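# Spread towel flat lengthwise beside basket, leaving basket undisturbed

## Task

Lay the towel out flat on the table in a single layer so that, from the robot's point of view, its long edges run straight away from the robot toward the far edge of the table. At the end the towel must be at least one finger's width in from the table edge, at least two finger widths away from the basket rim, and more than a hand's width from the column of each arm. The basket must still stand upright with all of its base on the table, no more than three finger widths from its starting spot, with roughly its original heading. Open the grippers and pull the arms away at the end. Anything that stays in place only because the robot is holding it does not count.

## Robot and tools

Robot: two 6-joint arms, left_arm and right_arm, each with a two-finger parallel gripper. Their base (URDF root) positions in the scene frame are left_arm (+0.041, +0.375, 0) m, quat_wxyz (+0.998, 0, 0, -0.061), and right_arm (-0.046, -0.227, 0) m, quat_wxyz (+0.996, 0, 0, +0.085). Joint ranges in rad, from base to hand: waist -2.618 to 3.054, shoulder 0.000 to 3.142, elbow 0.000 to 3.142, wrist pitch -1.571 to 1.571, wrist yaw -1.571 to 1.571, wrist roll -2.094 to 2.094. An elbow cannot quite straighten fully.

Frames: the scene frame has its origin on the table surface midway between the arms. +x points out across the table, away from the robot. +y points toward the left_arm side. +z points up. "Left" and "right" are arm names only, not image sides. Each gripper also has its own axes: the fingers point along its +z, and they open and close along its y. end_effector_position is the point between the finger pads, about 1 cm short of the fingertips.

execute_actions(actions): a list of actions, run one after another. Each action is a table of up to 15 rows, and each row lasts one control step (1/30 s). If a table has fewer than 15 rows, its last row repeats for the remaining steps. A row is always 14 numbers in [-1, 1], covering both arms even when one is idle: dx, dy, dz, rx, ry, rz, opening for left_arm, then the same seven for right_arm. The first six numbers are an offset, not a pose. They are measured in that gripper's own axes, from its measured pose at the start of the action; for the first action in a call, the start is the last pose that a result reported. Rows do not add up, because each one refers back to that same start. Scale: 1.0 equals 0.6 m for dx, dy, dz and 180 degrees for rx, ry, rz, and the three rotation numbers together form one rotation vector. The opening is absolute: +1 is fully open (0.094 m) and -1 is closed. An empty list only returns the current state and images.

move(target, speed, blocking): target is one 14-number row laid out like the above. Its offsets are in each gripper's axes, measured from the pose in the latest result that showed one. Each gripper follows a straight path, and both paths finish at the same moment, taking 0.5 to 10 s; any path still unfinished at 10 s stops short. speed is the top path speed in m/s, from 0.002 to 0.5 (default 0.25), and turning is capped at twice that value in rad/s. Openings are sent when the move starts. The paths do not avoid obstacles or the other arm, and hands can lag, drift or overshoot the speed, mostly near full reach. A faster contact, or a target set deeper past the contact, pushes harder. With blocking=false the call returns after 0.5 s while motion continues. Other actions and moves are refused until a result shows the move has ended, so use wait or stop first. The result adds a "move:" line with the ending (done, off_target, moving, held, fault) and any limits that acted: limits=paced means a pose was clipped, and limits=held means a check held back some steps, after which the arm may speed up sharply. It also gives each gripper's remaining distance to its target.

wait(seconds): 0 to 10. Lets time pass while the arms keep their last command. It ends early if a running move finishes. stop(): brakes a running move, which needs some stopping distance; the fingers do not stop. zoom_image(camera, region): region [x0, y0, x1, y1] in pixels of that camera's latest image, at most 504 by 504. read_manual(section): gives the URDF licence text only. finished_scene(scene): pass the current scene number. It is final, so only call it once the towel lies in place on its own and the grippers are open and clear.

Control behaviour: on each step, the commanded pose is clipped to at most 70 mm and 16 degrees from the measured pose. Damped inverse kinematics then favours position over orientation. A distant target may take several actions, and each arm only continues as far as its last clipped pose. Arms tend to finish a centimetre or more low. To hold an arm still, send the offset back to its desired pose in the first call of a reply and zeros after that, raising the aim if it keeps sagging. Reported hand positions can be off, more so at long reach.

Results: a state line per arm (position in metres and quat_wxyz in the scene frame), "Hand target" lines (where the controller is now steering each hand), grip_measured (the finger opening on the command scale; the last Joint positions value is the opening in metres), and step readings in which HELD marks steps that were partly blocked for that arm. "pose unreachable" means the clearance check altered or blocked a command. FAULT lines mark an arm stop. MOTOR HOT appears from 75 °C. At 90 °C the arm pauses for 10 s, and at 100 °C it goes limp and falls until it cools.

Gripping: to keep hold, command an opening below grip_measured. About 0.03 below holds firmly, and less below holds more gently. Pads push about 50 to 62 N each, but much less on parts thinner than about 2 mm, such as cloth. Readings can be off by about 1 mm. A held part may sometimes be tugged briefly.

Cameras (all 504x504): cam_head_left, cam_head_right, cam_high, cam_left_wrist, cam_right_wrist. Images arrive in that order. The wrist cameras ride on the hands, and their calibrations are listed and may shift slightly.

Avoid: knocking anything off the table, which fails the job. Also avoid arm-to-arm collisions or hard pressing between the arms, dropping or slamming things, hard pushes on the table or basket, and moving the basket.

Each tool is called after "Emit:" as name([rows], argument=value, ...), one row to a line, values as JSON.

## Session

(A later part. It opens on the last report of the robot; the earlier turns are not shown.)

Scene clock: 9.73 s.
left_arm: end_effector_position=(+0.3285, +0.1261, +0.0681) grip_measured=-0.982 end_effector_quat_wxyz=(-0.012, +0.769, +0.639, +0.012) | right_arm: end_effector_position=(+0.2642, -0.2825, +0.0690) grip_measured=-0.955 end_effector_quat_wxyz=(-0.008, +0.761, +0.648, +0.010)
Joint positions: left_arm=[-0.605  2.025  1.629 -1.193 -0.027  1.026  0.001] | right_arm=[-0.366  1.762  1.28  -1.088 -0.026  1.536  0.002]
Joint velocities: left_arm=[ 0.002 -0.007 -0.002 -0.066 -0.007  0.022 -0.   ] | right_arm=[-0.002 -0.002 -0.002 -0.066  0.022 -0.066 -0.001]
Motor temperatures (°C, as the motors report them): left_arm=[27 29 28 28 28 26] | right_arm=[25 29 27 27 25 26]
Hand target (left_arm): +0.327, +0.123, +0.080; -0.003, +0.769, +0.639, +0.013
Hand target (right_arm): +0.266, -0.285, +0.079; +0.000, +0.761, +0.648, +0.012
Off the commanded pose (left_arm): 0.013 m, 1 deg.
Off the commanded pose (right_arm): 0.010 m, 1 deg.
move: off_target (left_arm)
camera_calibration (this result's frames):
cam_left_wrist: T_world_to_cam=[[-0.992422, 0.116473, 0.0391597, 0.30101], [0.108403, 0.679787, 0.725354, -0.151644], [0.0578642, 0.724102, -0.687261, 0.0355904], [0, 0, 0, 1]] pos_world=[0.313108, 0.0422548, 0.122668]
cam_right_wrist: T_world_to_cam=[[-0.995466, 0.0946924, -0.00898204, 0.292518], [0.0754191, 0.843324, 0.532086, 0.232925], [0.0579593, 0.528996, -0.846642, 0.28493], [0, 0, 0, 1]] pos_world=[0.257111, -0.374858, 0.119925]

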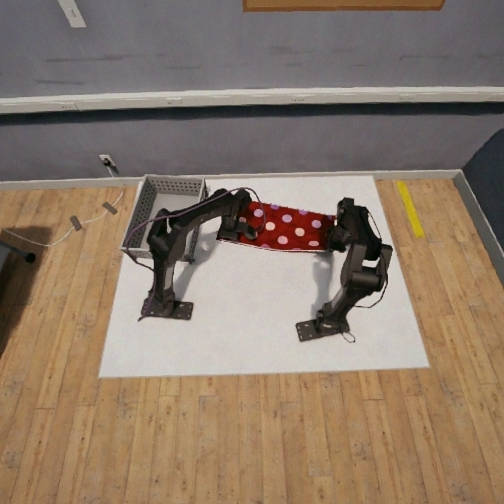

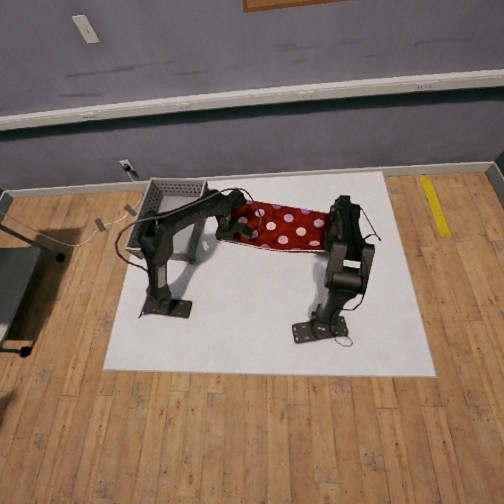

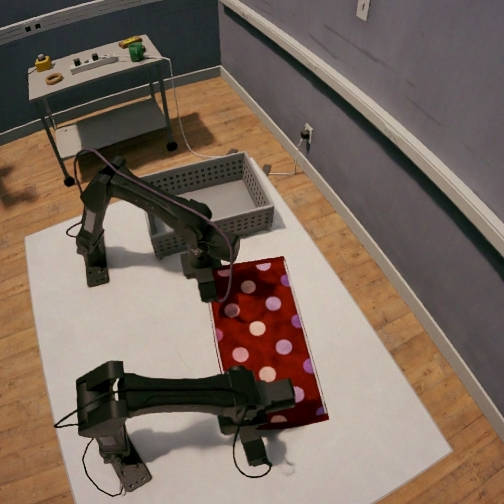

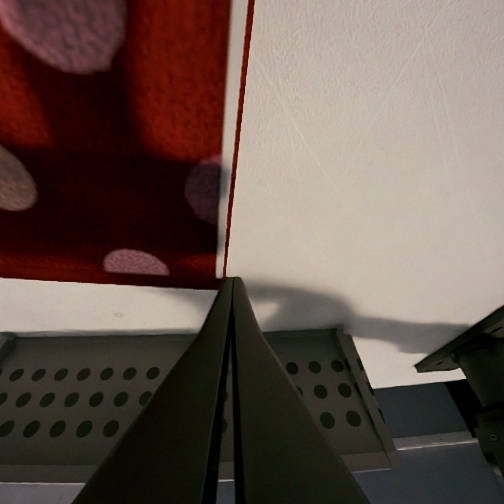

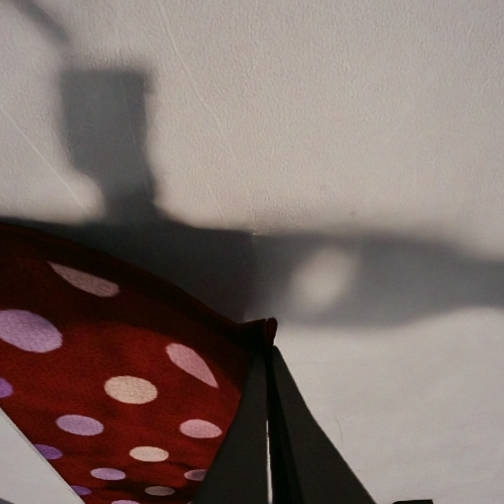

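Emit:
move(target=[-0.1,0.185,-0.01,0,0,0,1,-0.01,-0.01,0.07,0,0,0,-1])

Emit:
move(target=[0,0,0,0,0,0,1,0,-0.03,-0.07,0,0,0,1])

Emit:
move(target=[0,0,0,0,0,0,1,0.1,0.21,-0.01,0,0,0,1])

Emit:
move(target=[0,0,0.09,0,0,0,1,0,0,0.085,0,0,0,1], speed=0.06)

Emit:
move(target=[0.027,-0.101,0.015,0,0,-0.139,1,0.074,0.111,0.015,0,0,-0.139,1], speed=0.15)

Scene clock: 11.40 s.
left_arm: end_effector_position=(+0.4267, +0.0433, +0.0711) grip_measured=+1.000 end_effector_quat_wxyz=(+0.030, +0.769, +0.638, +0.018) | right_arm: end_effector_position=(+0.2590, -0.2830, +0.0305) grip_measured=-0.955 end_effector_quat_wxyz=(-0.008, +0.760, +0.650, +0.013)
Joint positions: left_arm=[-0.598  2.635  2.686 -1.556 -0.027  1.036  0.094] | right_arm=[-0.373  1.788  1.15  -0.93  -0.029  1.524  0.002]
Joint velocities: left_arm=[-0.022 -0.002 -0.012 -0.007 -0.037 -0.022  0.   ] | right_arm=[-0.017 -0.007 -0.007 -0.022 -0.022  0.081  0.   ]
Motor temperatures (°C, as the motors report them): left_arm=[27 29 29 28 28 26] | right_arm=[25 29 27 27 25 26]
Hand target (left_arm): +0.427, +0.047, +0.073; +0.026, +0.769, +0.639, +0.018
Hand target (right_arm): +0.257, -0.287, +0.027; -0.007, +0.761, +0.648, +0.010
Off the commanded pose (left_arm): 0.003 m, 5 deg.
Off the commanded pose (right_arm): 0.005 m, 0 deg.
joint sent to its limit (left arm) — the command would take joint 4 (wrist pitch) past its lower limit, so that joint was sent only as far as its limit.
move: off_target (left_arm)
camera_calibration (this result's frames):
cam_left_wrist: T_world_to_cam=[[-0.992349, 0.119758, -0.0300385, 0.412674], [0.0658112, 0.7189, 0.691991, -0.0892896], [0.104466, 0.68472, -0.721281, 0.076133], [0, 0, 0, 1]] pos_world=[0.40744, -0.0373605, 0.129097]
cam_right_wrist: T_world_to_cam=[[-0.995851, 0.0901606, -0.0123123, 0.285987], [0.0696381, 0.842189, 0.534667, 0.255337], [0.0585752, 0.531591, -0.844973, 0.253441], [0, 0, 0, 1]] pos_world=[0.252174, -0.375553, 0.0811517]

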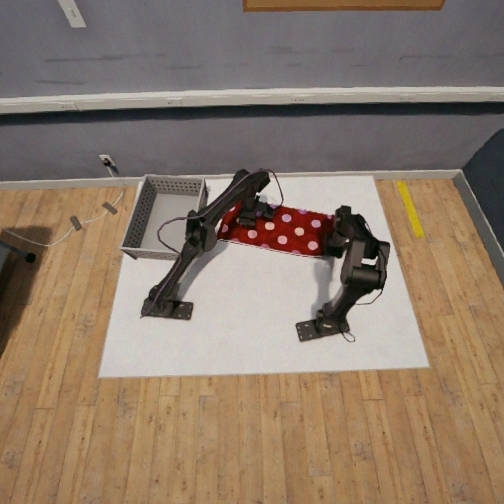

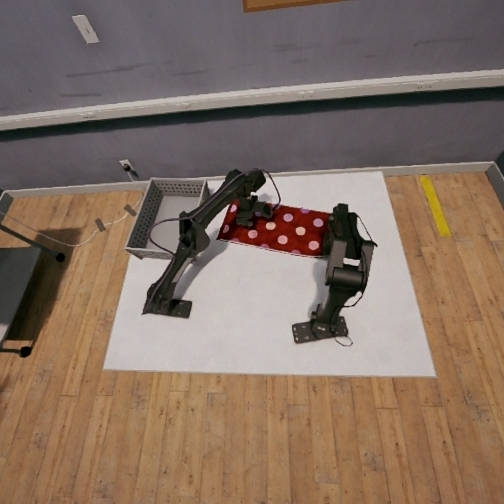

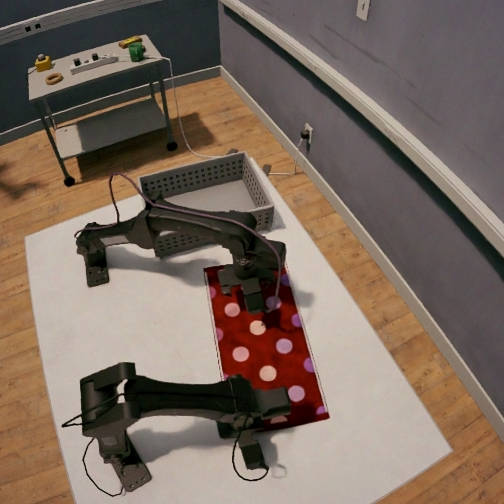

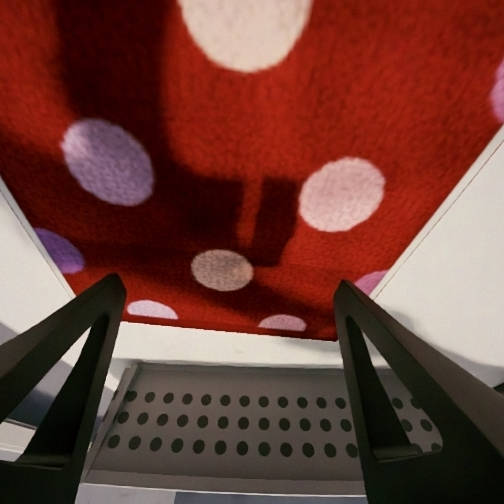

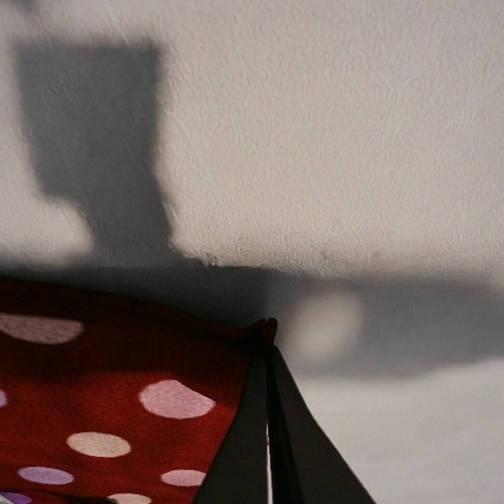

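Scene clock: 12.37 s.
left_arm: end_effector_position=(+0.4267, +0.0433, +0.0711) grip_measured=+1.000 end_effector_quat_wxyz=(+0.030, +0.769, +0.638, +0.018) | right_arm: end_effector_position=(+0.2385, -0.2780, +0.0638) grip_measured=+1.000 end_effector_quat_wxyz=(-0.016, +0.760, +0.650, +0.009)
Joint positions: left_arm=[-0.598  2.635  2.686 -1.556 -0.027  1.036  0.094] | right_arm=[-0.373  1.685  1.169 -1.069 -0.034  1.524  0.094]
Joint velocities: left_arm=[-0.007  0.002  0.002 -0.037 -0.022  0.037  0.   ] | right_arm=[-0.012 -0.012 -0.007 -0.081  0.051  0.022  0.   ]
Motor temperatures (°C, as the motors report them): left_arm=[27 29 29 28 28 26] | right_arm=[25 29 28 27 25 26]
Hand target (left_arm): +0.427, +0.043, +0.071; +0.030, +0.769, +0.638, +0.018
Hand target (right_arm): +0.241, -0.281, +0.073; -0.008, +0.760, +0.650, +0.013
Off the commanded pose (left_arm): 0.000 m, 0 deg.
Off the commanded pose (right_arm): 0.010 m, 1 deg.
move: done
camera_calibration (this result's frames):
cam_left_wrist: T_world_to_cam=[[-0.992349, 0.119758, -0.0300385, 0.412674], [0.0658112, 0.7189, 0.691991, -0.0892896], [0.104466, 0.68472, -0.721281, 0.076133], [0, 0, 0, 1]] pos_world=[0.40744, -0.0373605, 0.129097]
cam_right_wrist: T_world_to_cam=[[-0.99591, 0.0902111, 0.00503822, 0.264436], [0.0786429, 0.838047, 0.5399, 0.231157], [0.0444827, 0.538088, -0.841714, 0.28509], [0, 0, 0, 1]] pos_world=[0.232494, -0.370979, 0.11383]

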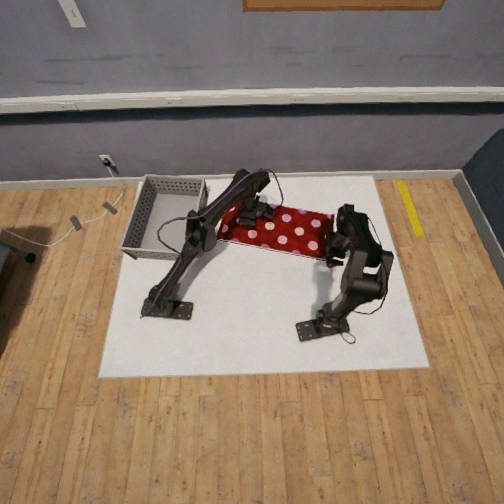

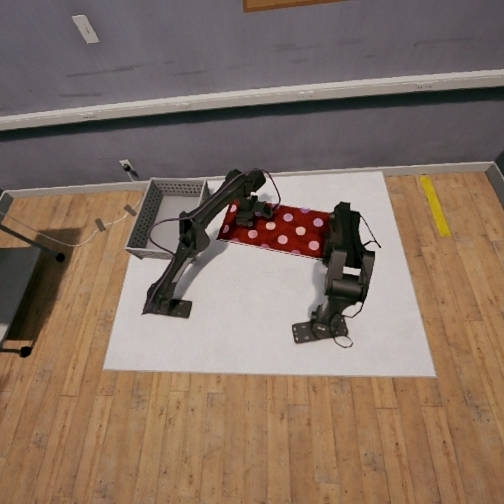

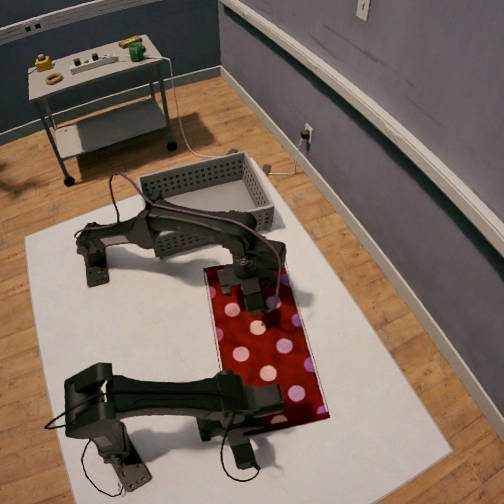

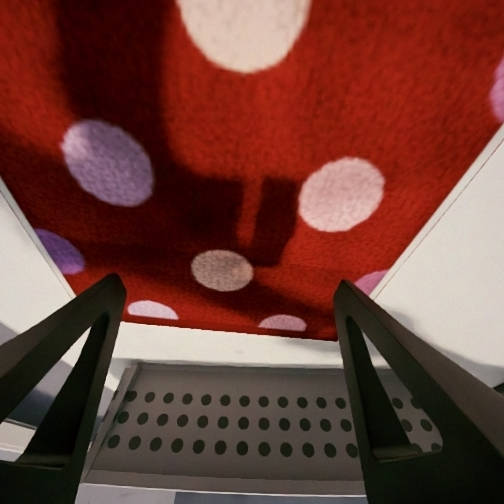

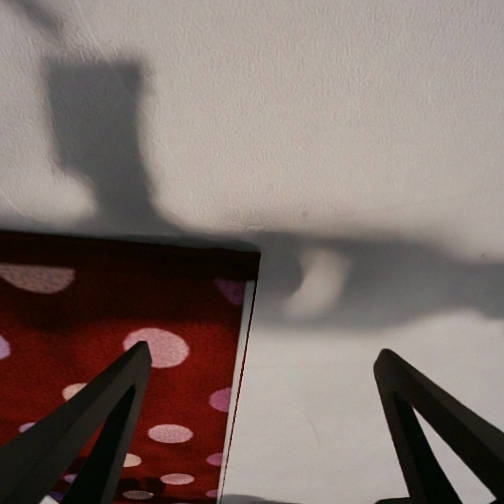

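Scene clock: 13.63 s.
left_arm: end_effector_position=(+0.4267, +0.0433, +0.0711) grip_measured=+1.000 end_effector_quat_wxyz=(+0.030, +0.769, +0.638, +0.018) | right_arm: end_effector_position=(+0.3699, -0.2387, +0.0613) grip_measured=+1.000 end_effector_quat_wxyz=(-0.021, +0.759, +0.651, +0.012)
Joint positions: left_arm=[-0.598  2.635  2.686 -1.556 -0.027  1.036  0.094] | right_arm=[-0.221  2.168  1.818 -1.233 -0.046  1.674  0.094]
Joint velocities: left_arm=[-0.002  0.012  0.022 -0.081  0.007 -0.066  0.   ] | right_arm=[ 0.012  0.012  0.002 -0.037 -0.022  0.081  0.   ]
Motor temperatures (°C, as the motors report them): left_arm=[27 30 29 28 28 26] | right_arm=[25 29 28 27 25 26]
Hand target (left_arm): +0.427, +0.043, +0.071; +0.030, +0.769, +0.638, +0.018
Hand target (right_arm): +0.372, -0.238, +0.066; -0.018, +0.760, +0.650, +0.010
Off the commanded pose (left_arm): 0.000 m, 0 deg.
Off the commanded pose (right_arm): 0.009 m, 1 deg.
move: done
camera_calibration (this result's frames):
cam_left_wrist: T_world_to_cam=[[-0.992349, 0.119758, -0.0300385, 0.412674], [0.0658112, 0.7189, 0.691991, -0.0892896], [0.104466, 0.68472, -0.721281, 0.076133], [0, 0, 0, 1]] pos_world=[0.40744, -0.0373605, 0.129097]
cam_right_wrist: T_world_to_cam=[[-0.996098, 0.0878935, 0.00791101, 0.391106], [0.0778125, 0.832475, 0.548571, 0.187704], [0.0416301, 0.547046, -0.836067, 0.258837], [0, 0, 0, 1]] pos_world=[0.364199, -0.332231, 0.110342]

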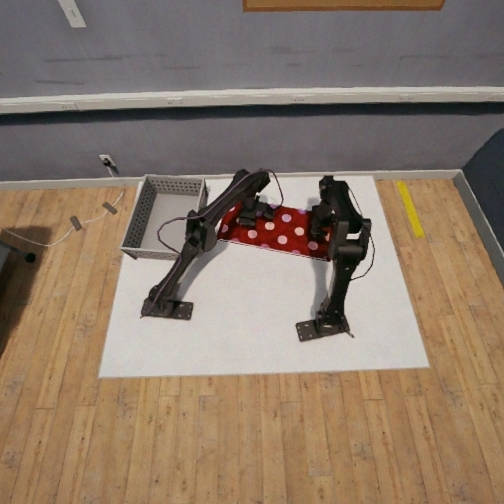

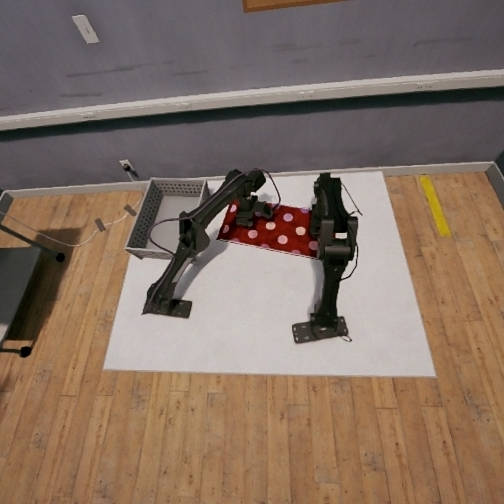

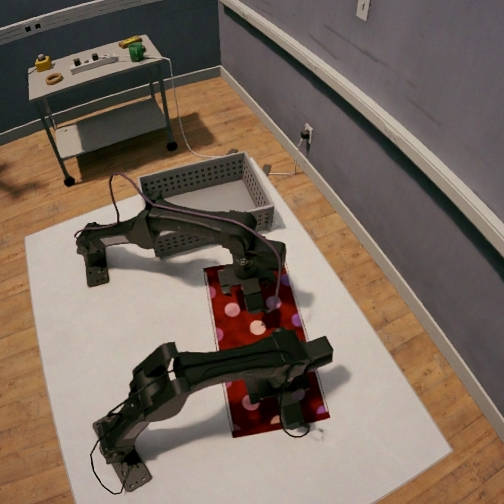

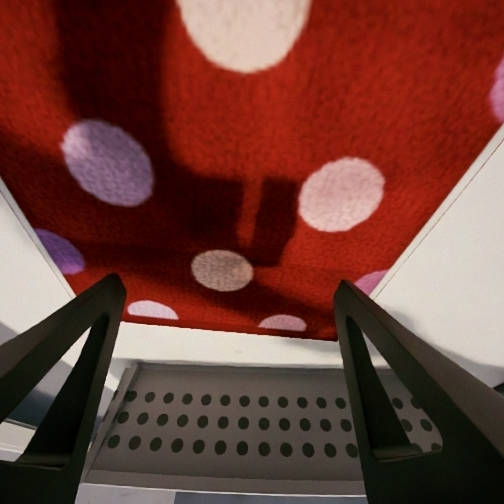

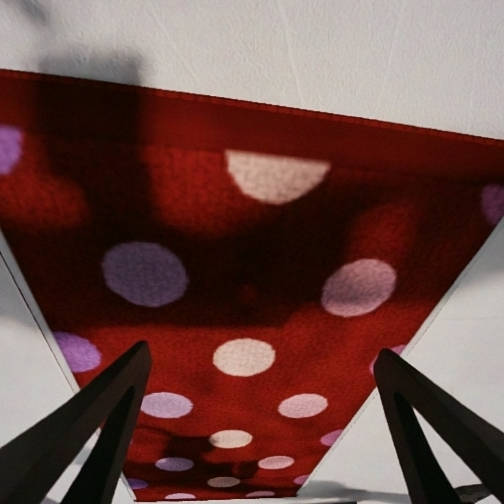

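Scene clock: 14.77 s.
left_arm: end_effector_position=(+0.4225, +0.0471, +0.0248) grip_measured=+1.000 end_effector_quat_wxyz=(+0.012, +0.770, +0.638, +0.016) | right_arm: end_effector_position=(+0.3684, -0.2379, +0.0213) grip_measured=+1.000 end_effector_quat_wxyz=(-0.022, +0.759, +0.651, +0.013)
Joint positions: left_arm=[-0.598  2.586  2.407 -1.363 -0.027  1.037  0.094] | right_arm=[-0.221  2.192  1.696 -1.087 -0.05   1.674  0.094]
Joint velocities: left_arm=[-0.007 -0.002 -0.002 -0.066 -0.037 -0.066  0.   ] | right_arm=[ 0.002  0.002  0.002 -0.037  0.007 -0.066  0.   ]
Motor temperatures (°C, as the motors report them): left_arm=[27 30 29 28 28 26] | right_arm=[25 29 28 27 25 26]
Hand target (left_arm): +0.430, +0.042, +0.017; +0.029, +0.769, +0.638, +0.018
Hand target (right_arm): +0.368, -0.237, +0.011; -0.021, +0.759, +0.651, +0.011
Off the commanded pose (left_arm): 0.012 m, 2 deg.
Off the commanded pose (right_arm): 0.011 m, 0 deg.
move: off_target (left_arm, right_arm)
camera_calibration (this result's frames):
cam_left_wrist: T_world_to_cam=[[-0.992669, 0.120865, 0.000268815, 0.406007], [0.0856069, 0.701518, 0.707492, -0.0676741], [0.0853226, 0.702328, -0.706722, 0.0475478], [0, 0, 0, 1]] pos_world=[0.404767, -0.0349916, 0.0813728]
cam_right_wrist: T_world_to_cam=[[-0.996093, 0.0879087, 0.00844998, 0.389862], [0.0779472, 0.830155, 0.552057, 0.208428], [0.0415158, 0.550559, -0.833763, 0.225795], [0, 0, 0, 1]] pos_world=[0.362718, -0.331613, 0.0699006]

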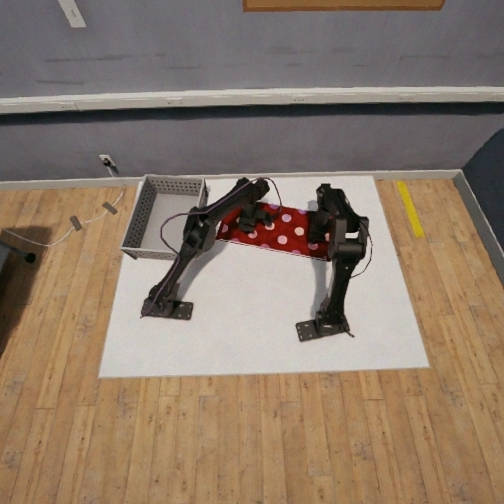

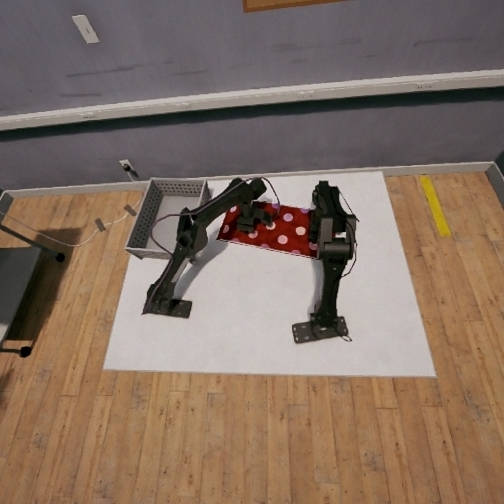

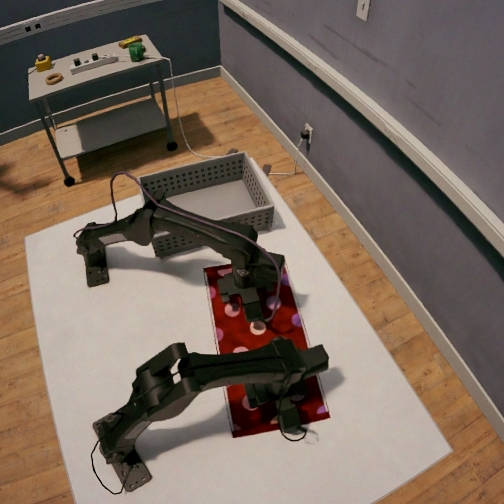

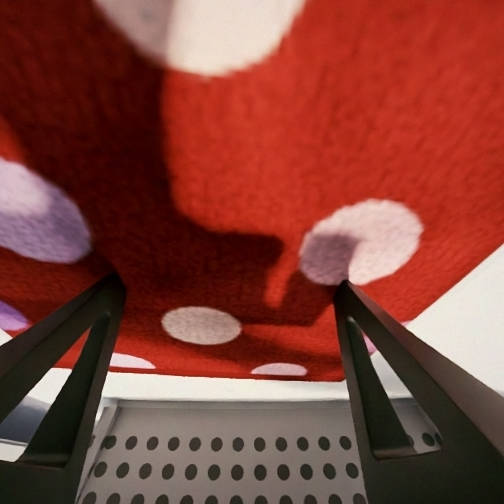

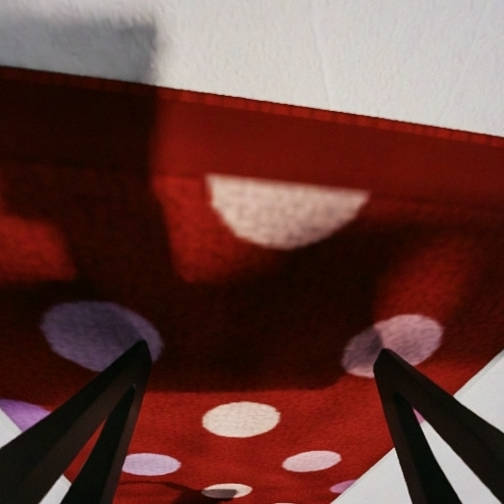

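Scene clock: 16.67 s.
left_arm: end_effector_position=(+0.3836, +0.0748, +0.0250) grip_measured=+1.000 end_effector_quat_wxyz=(+0.038, +0.609, +0.792, +0.020) | right_arm: end_effector_position=(+0.4404, -0.2152, +0.0216) grip_measured=+1.000 end_effector_quat_wxyz=(-0.009, +0.615, +0.788, +0.022)
Joint positions: left_arm=[-0.617  2.27   1.838 -1.067 -0.047  0.572  0.094] | right_arm=[-0.165  2.5    2.233 -1.292 -0.046  1.33   0.094]
Joint velocities: left_arm=[-0.017  0.002 -0.017 -0.037 -0.007 -0.022  0.   ] | right_arm=[-0.007  0.017  0.002  0.037 -0.066  0.051  0.   ]
Motor temperatures (°C, as the motors report them): left_arm=[27 31 29 28 28 26] | right_arm=[25 30 28 27 25 26]
Hand target (left_arm): +0.366, +0.074, +0.013; +0.015, +0.613, +0.790, +0.013
Hand target (right_arm): +0.439, -0.204, +0.011; -0.020, +0.600, +0.800, +0.018
Off the commanded pose (left_arm): 0.021 m, 3 deg.
Off the commanded pose (right_arm): 0.014 m, 2 deg.
move: off_target (left_arm, right_arm)
camera_calibration (this result's frames):
cam_left_wrist: T_world_to_cam=[[-0.946791, -0.319637, -0.0376829, 0.38032], [-0.260442, 0.692086, 0.673192, 0.05044], [-0.189097, 0.647186, -0.738507, 0.141712], [0, 0, 0, 1]] pos_world=[0.400017, -0.00505813, 0.0850308]
cam_right_wrist: T_world_to_cam=[[-0.95152, -0.306016, -0.0310589, 0.35608], [-0.272967, 0.793565, 0.543824, 0.330605], [-0.141771, 0.525937, -0.838625, 0.286123], [0, 0, 0, 1]] pos_world=[0.469626, -0.303873, 0.0712179]

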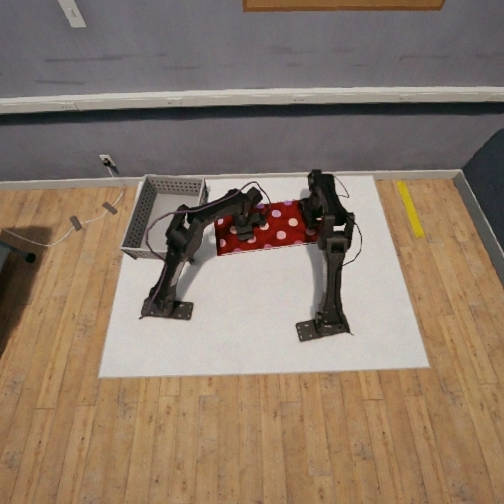

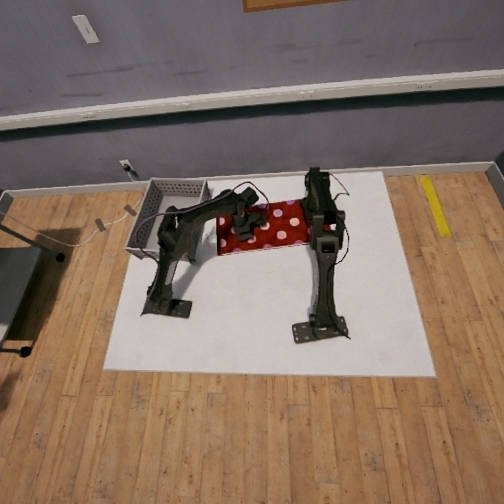

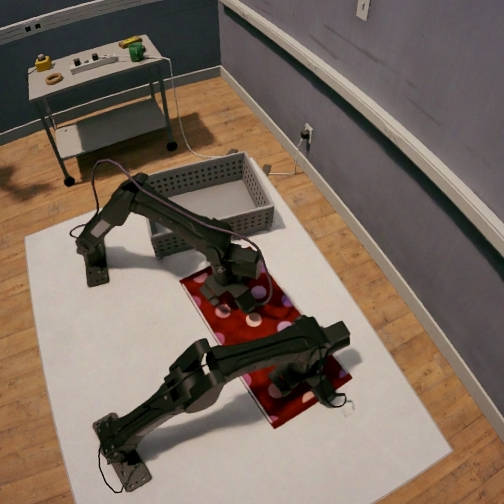

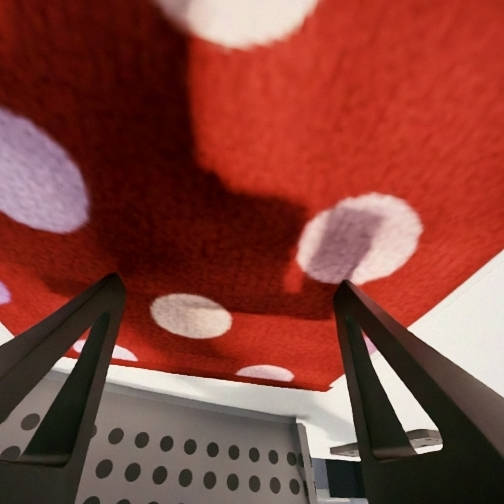

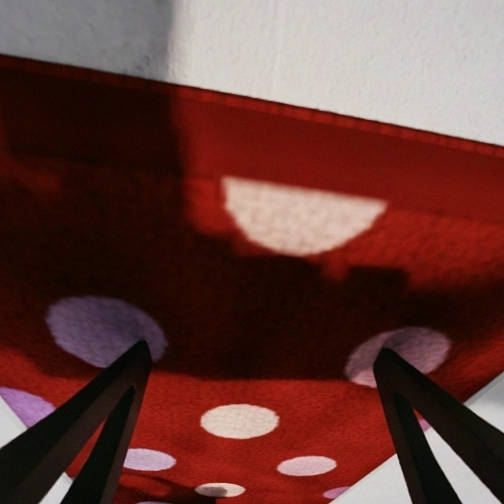

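Emit:
move(target=[0.03,-0.25,-0.005,0.025,0,-0.15,1,0.09,0.023,0.015,0,-0.015,-0.15,1], speed=0.15)

Emit:
move(target=[0.11,-0.13,0.01,0.01,0,-0.14,1,0.15,0.12,0.012,0,0,-0.14,1], speed=0.15)

Scene clock: 18.90 s.
left_arm: end_effector_position=(+0.2494, +0.0519, +0.0202) grip_measured=+1.000 end_effector_quat_wxyz=(+0.035, +0.405, +0.914, -0.012) | right_arm: end_effector_position=(+0.4430, -0.1631, +0.0221) grip_measured=+1.000 end_effector_quat_wxyz=(+0.014, +0.425, +0.905, +0.015)
Joint positions: left_arm=[-0.886  2.004  1.399 -0.893 -0.02  -0.174  0.094] | right_arm=[-0.047  2.499  2.234 -1.266 -0.011  1.001  0.094]
Joint velocities: left_arm=[-0.022 -0.027  0.012 -0.007 -0.007  0.007  0.   ] | right_arm=[-0.007  0.002  0.002 -0.022  0.007 -0.066  0.   ]
Motor temperatures (°C, as the motors report them): left_arm=[27 31 29 28 28 26] | right_arm=[25 30 28 27 25 26]
Hand target (left_arm): +0.235, +0.053, +0.015; +0.018, +0.408, +0.913, -0.020
Hand target (right_arm): +0.440, -0.158, +0.015; +0.012, +0.414, +0.910, +0.010
Off the commanded pose (left_arm): 0.016 m, 2 deg.
Off the commanded pose (right_arm): 0.008 m, 2 deg.
move: off_target (left_arm)
camera_calibration (this result's frames):
cam_left_wrist: T_world_to_cam=[[-0.697217, -0.715931, 0.0364779, 0.202674], [-0.529366, 0.548506, 0.647235, 0.109602], [-0.483384, 0.431953, -0.761417, 0.212641], [0, 0, 0, 1]] pos_world=[0.302115, -0.00686733, 0.0835777]
cam_right_wrist: T_world_to_cam=[[-0.724649, -0.687739, -0.0435717, 0.211982], [-0.612927, 0.614342, 0.496895, 0.412095], [-0.314966, 0.386781, -0.866716, 0.314087], [0, 0, 0, 1]] pos_world=[0.505123, -0.228862, 0.076693]

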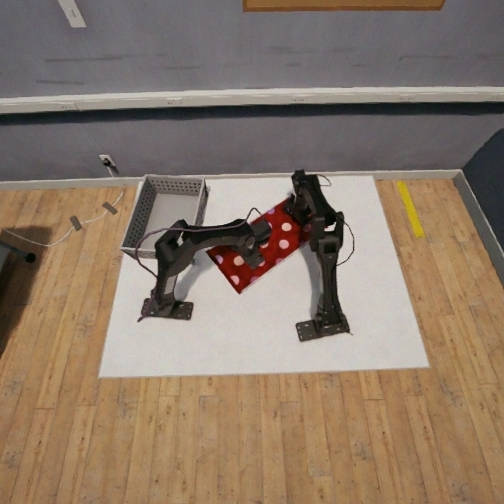

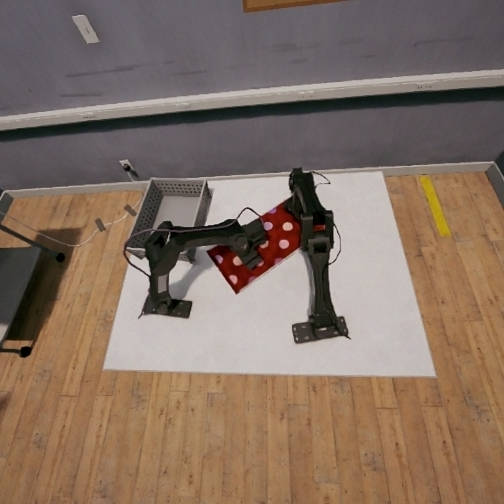

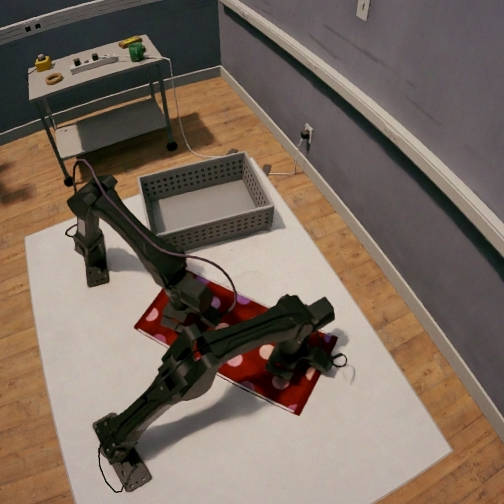

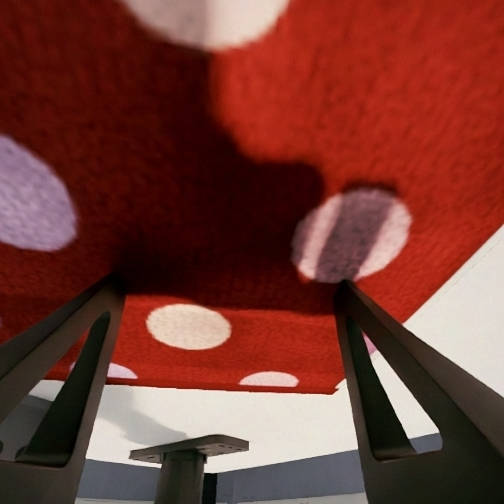

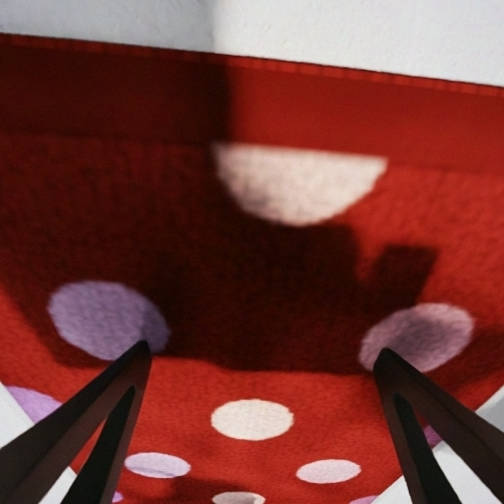

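Scene clock: 20.87 s.
left_arm: end_effector_position=(+0.1734, +0.0419, +0.0193) grip_measured=+1.000 end_effector_quat_wxyz=(+0.072, +0.199, +0.977, -0.027) | right_arm: end_effector_position=(+0.4416, -0.0554, +0.0221) grip_measured=+1.000 end_effector_quat_wxyz=(+0.020, +0.228, +0.973, +0.012)
Joint positions: left_arm=[-1.12   1.875  1.204 -0.78  -0.096 -0.835  0.094] | right_arm=[ 0.166  2.671  2.557 -1.41   0.     0.796  0.094]
Joint velocities: left_arm=[-0.002  0.002  0.002  0.051 -0.066 -0.037  0.   ] | right_arm=[ 0.002  0.012  0.007  0.007 -0.007  0.007  0.   ]
Motor temperatures (°C, as the motors report them): left_arm=[27 31 29 28 28 26] | right_arm=[25 31 28 27 25 26]
Hand target (left_arm): +0.149, +0.048, +0.009; +0.026, +0.196, +0.980, -0.032
Hand target (right_arm): +0.440, -0.047, +0.015; +0.015, +0.217, +0.976, +0.014
Off the commanded pose (left_arm): 0.028 m, 5 deg.
Off the commanded pose (right_arm): 0.009 m, 1 deg.
move: off_target (left_arm)
camera_calibration (this result's frames):
cam_left_wrist: T_world_to_cam=[[-0.33767, -0.938455, 0.0726756, 0.0887731], [-0.746087, 0.313927, 0.5872, 0.124002], [-0.573875, 0.144058, -0.806173, 0.2082], [0, 0, 0, 1]] pos_world=[0.241973, 0.0143891, 0.0885792]
cam_right_wrist: T_world_to_cam=[[-0.382951, -0.923043, -0.0366067, 0.120992], [-0.817304, 0.320081, 0.479126, 0.419451], [-0.430537, 0.213401, -0.876982, 0.313699], [0, 0, 0, 1]] pos_world=[0.524212, -0.0895214, 0.0785675]

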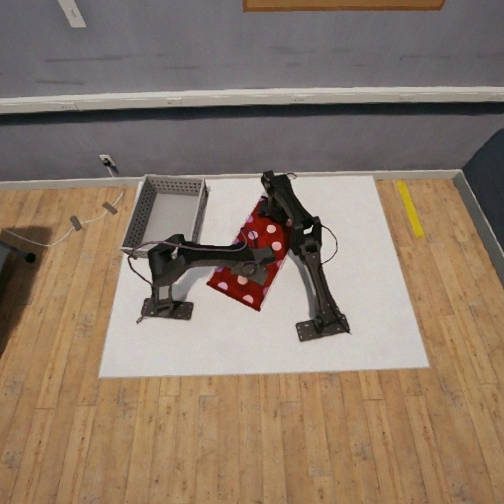

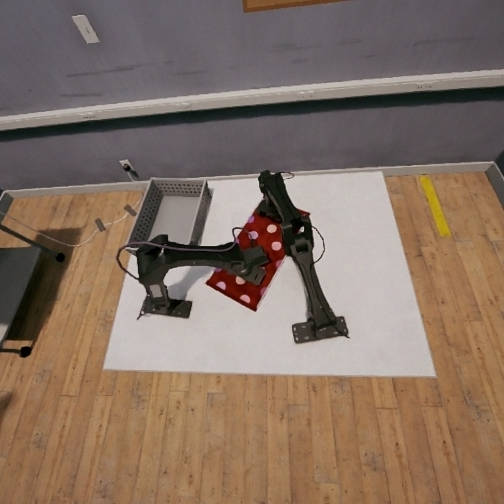

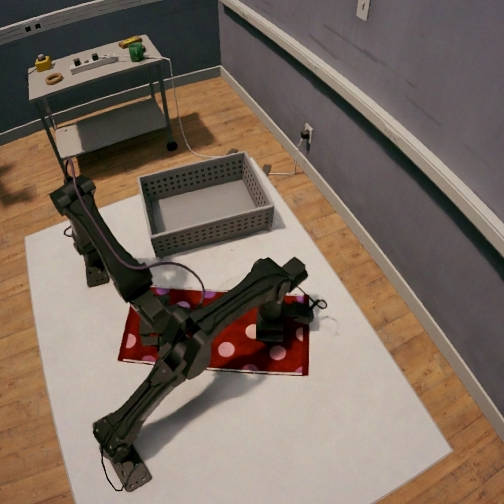

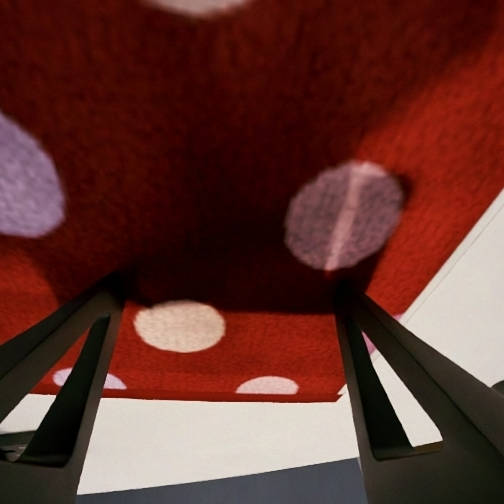

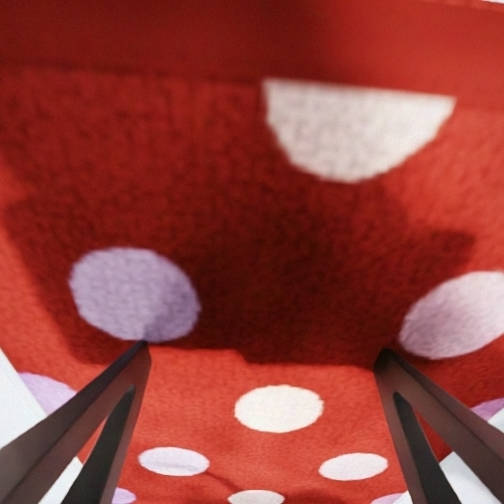

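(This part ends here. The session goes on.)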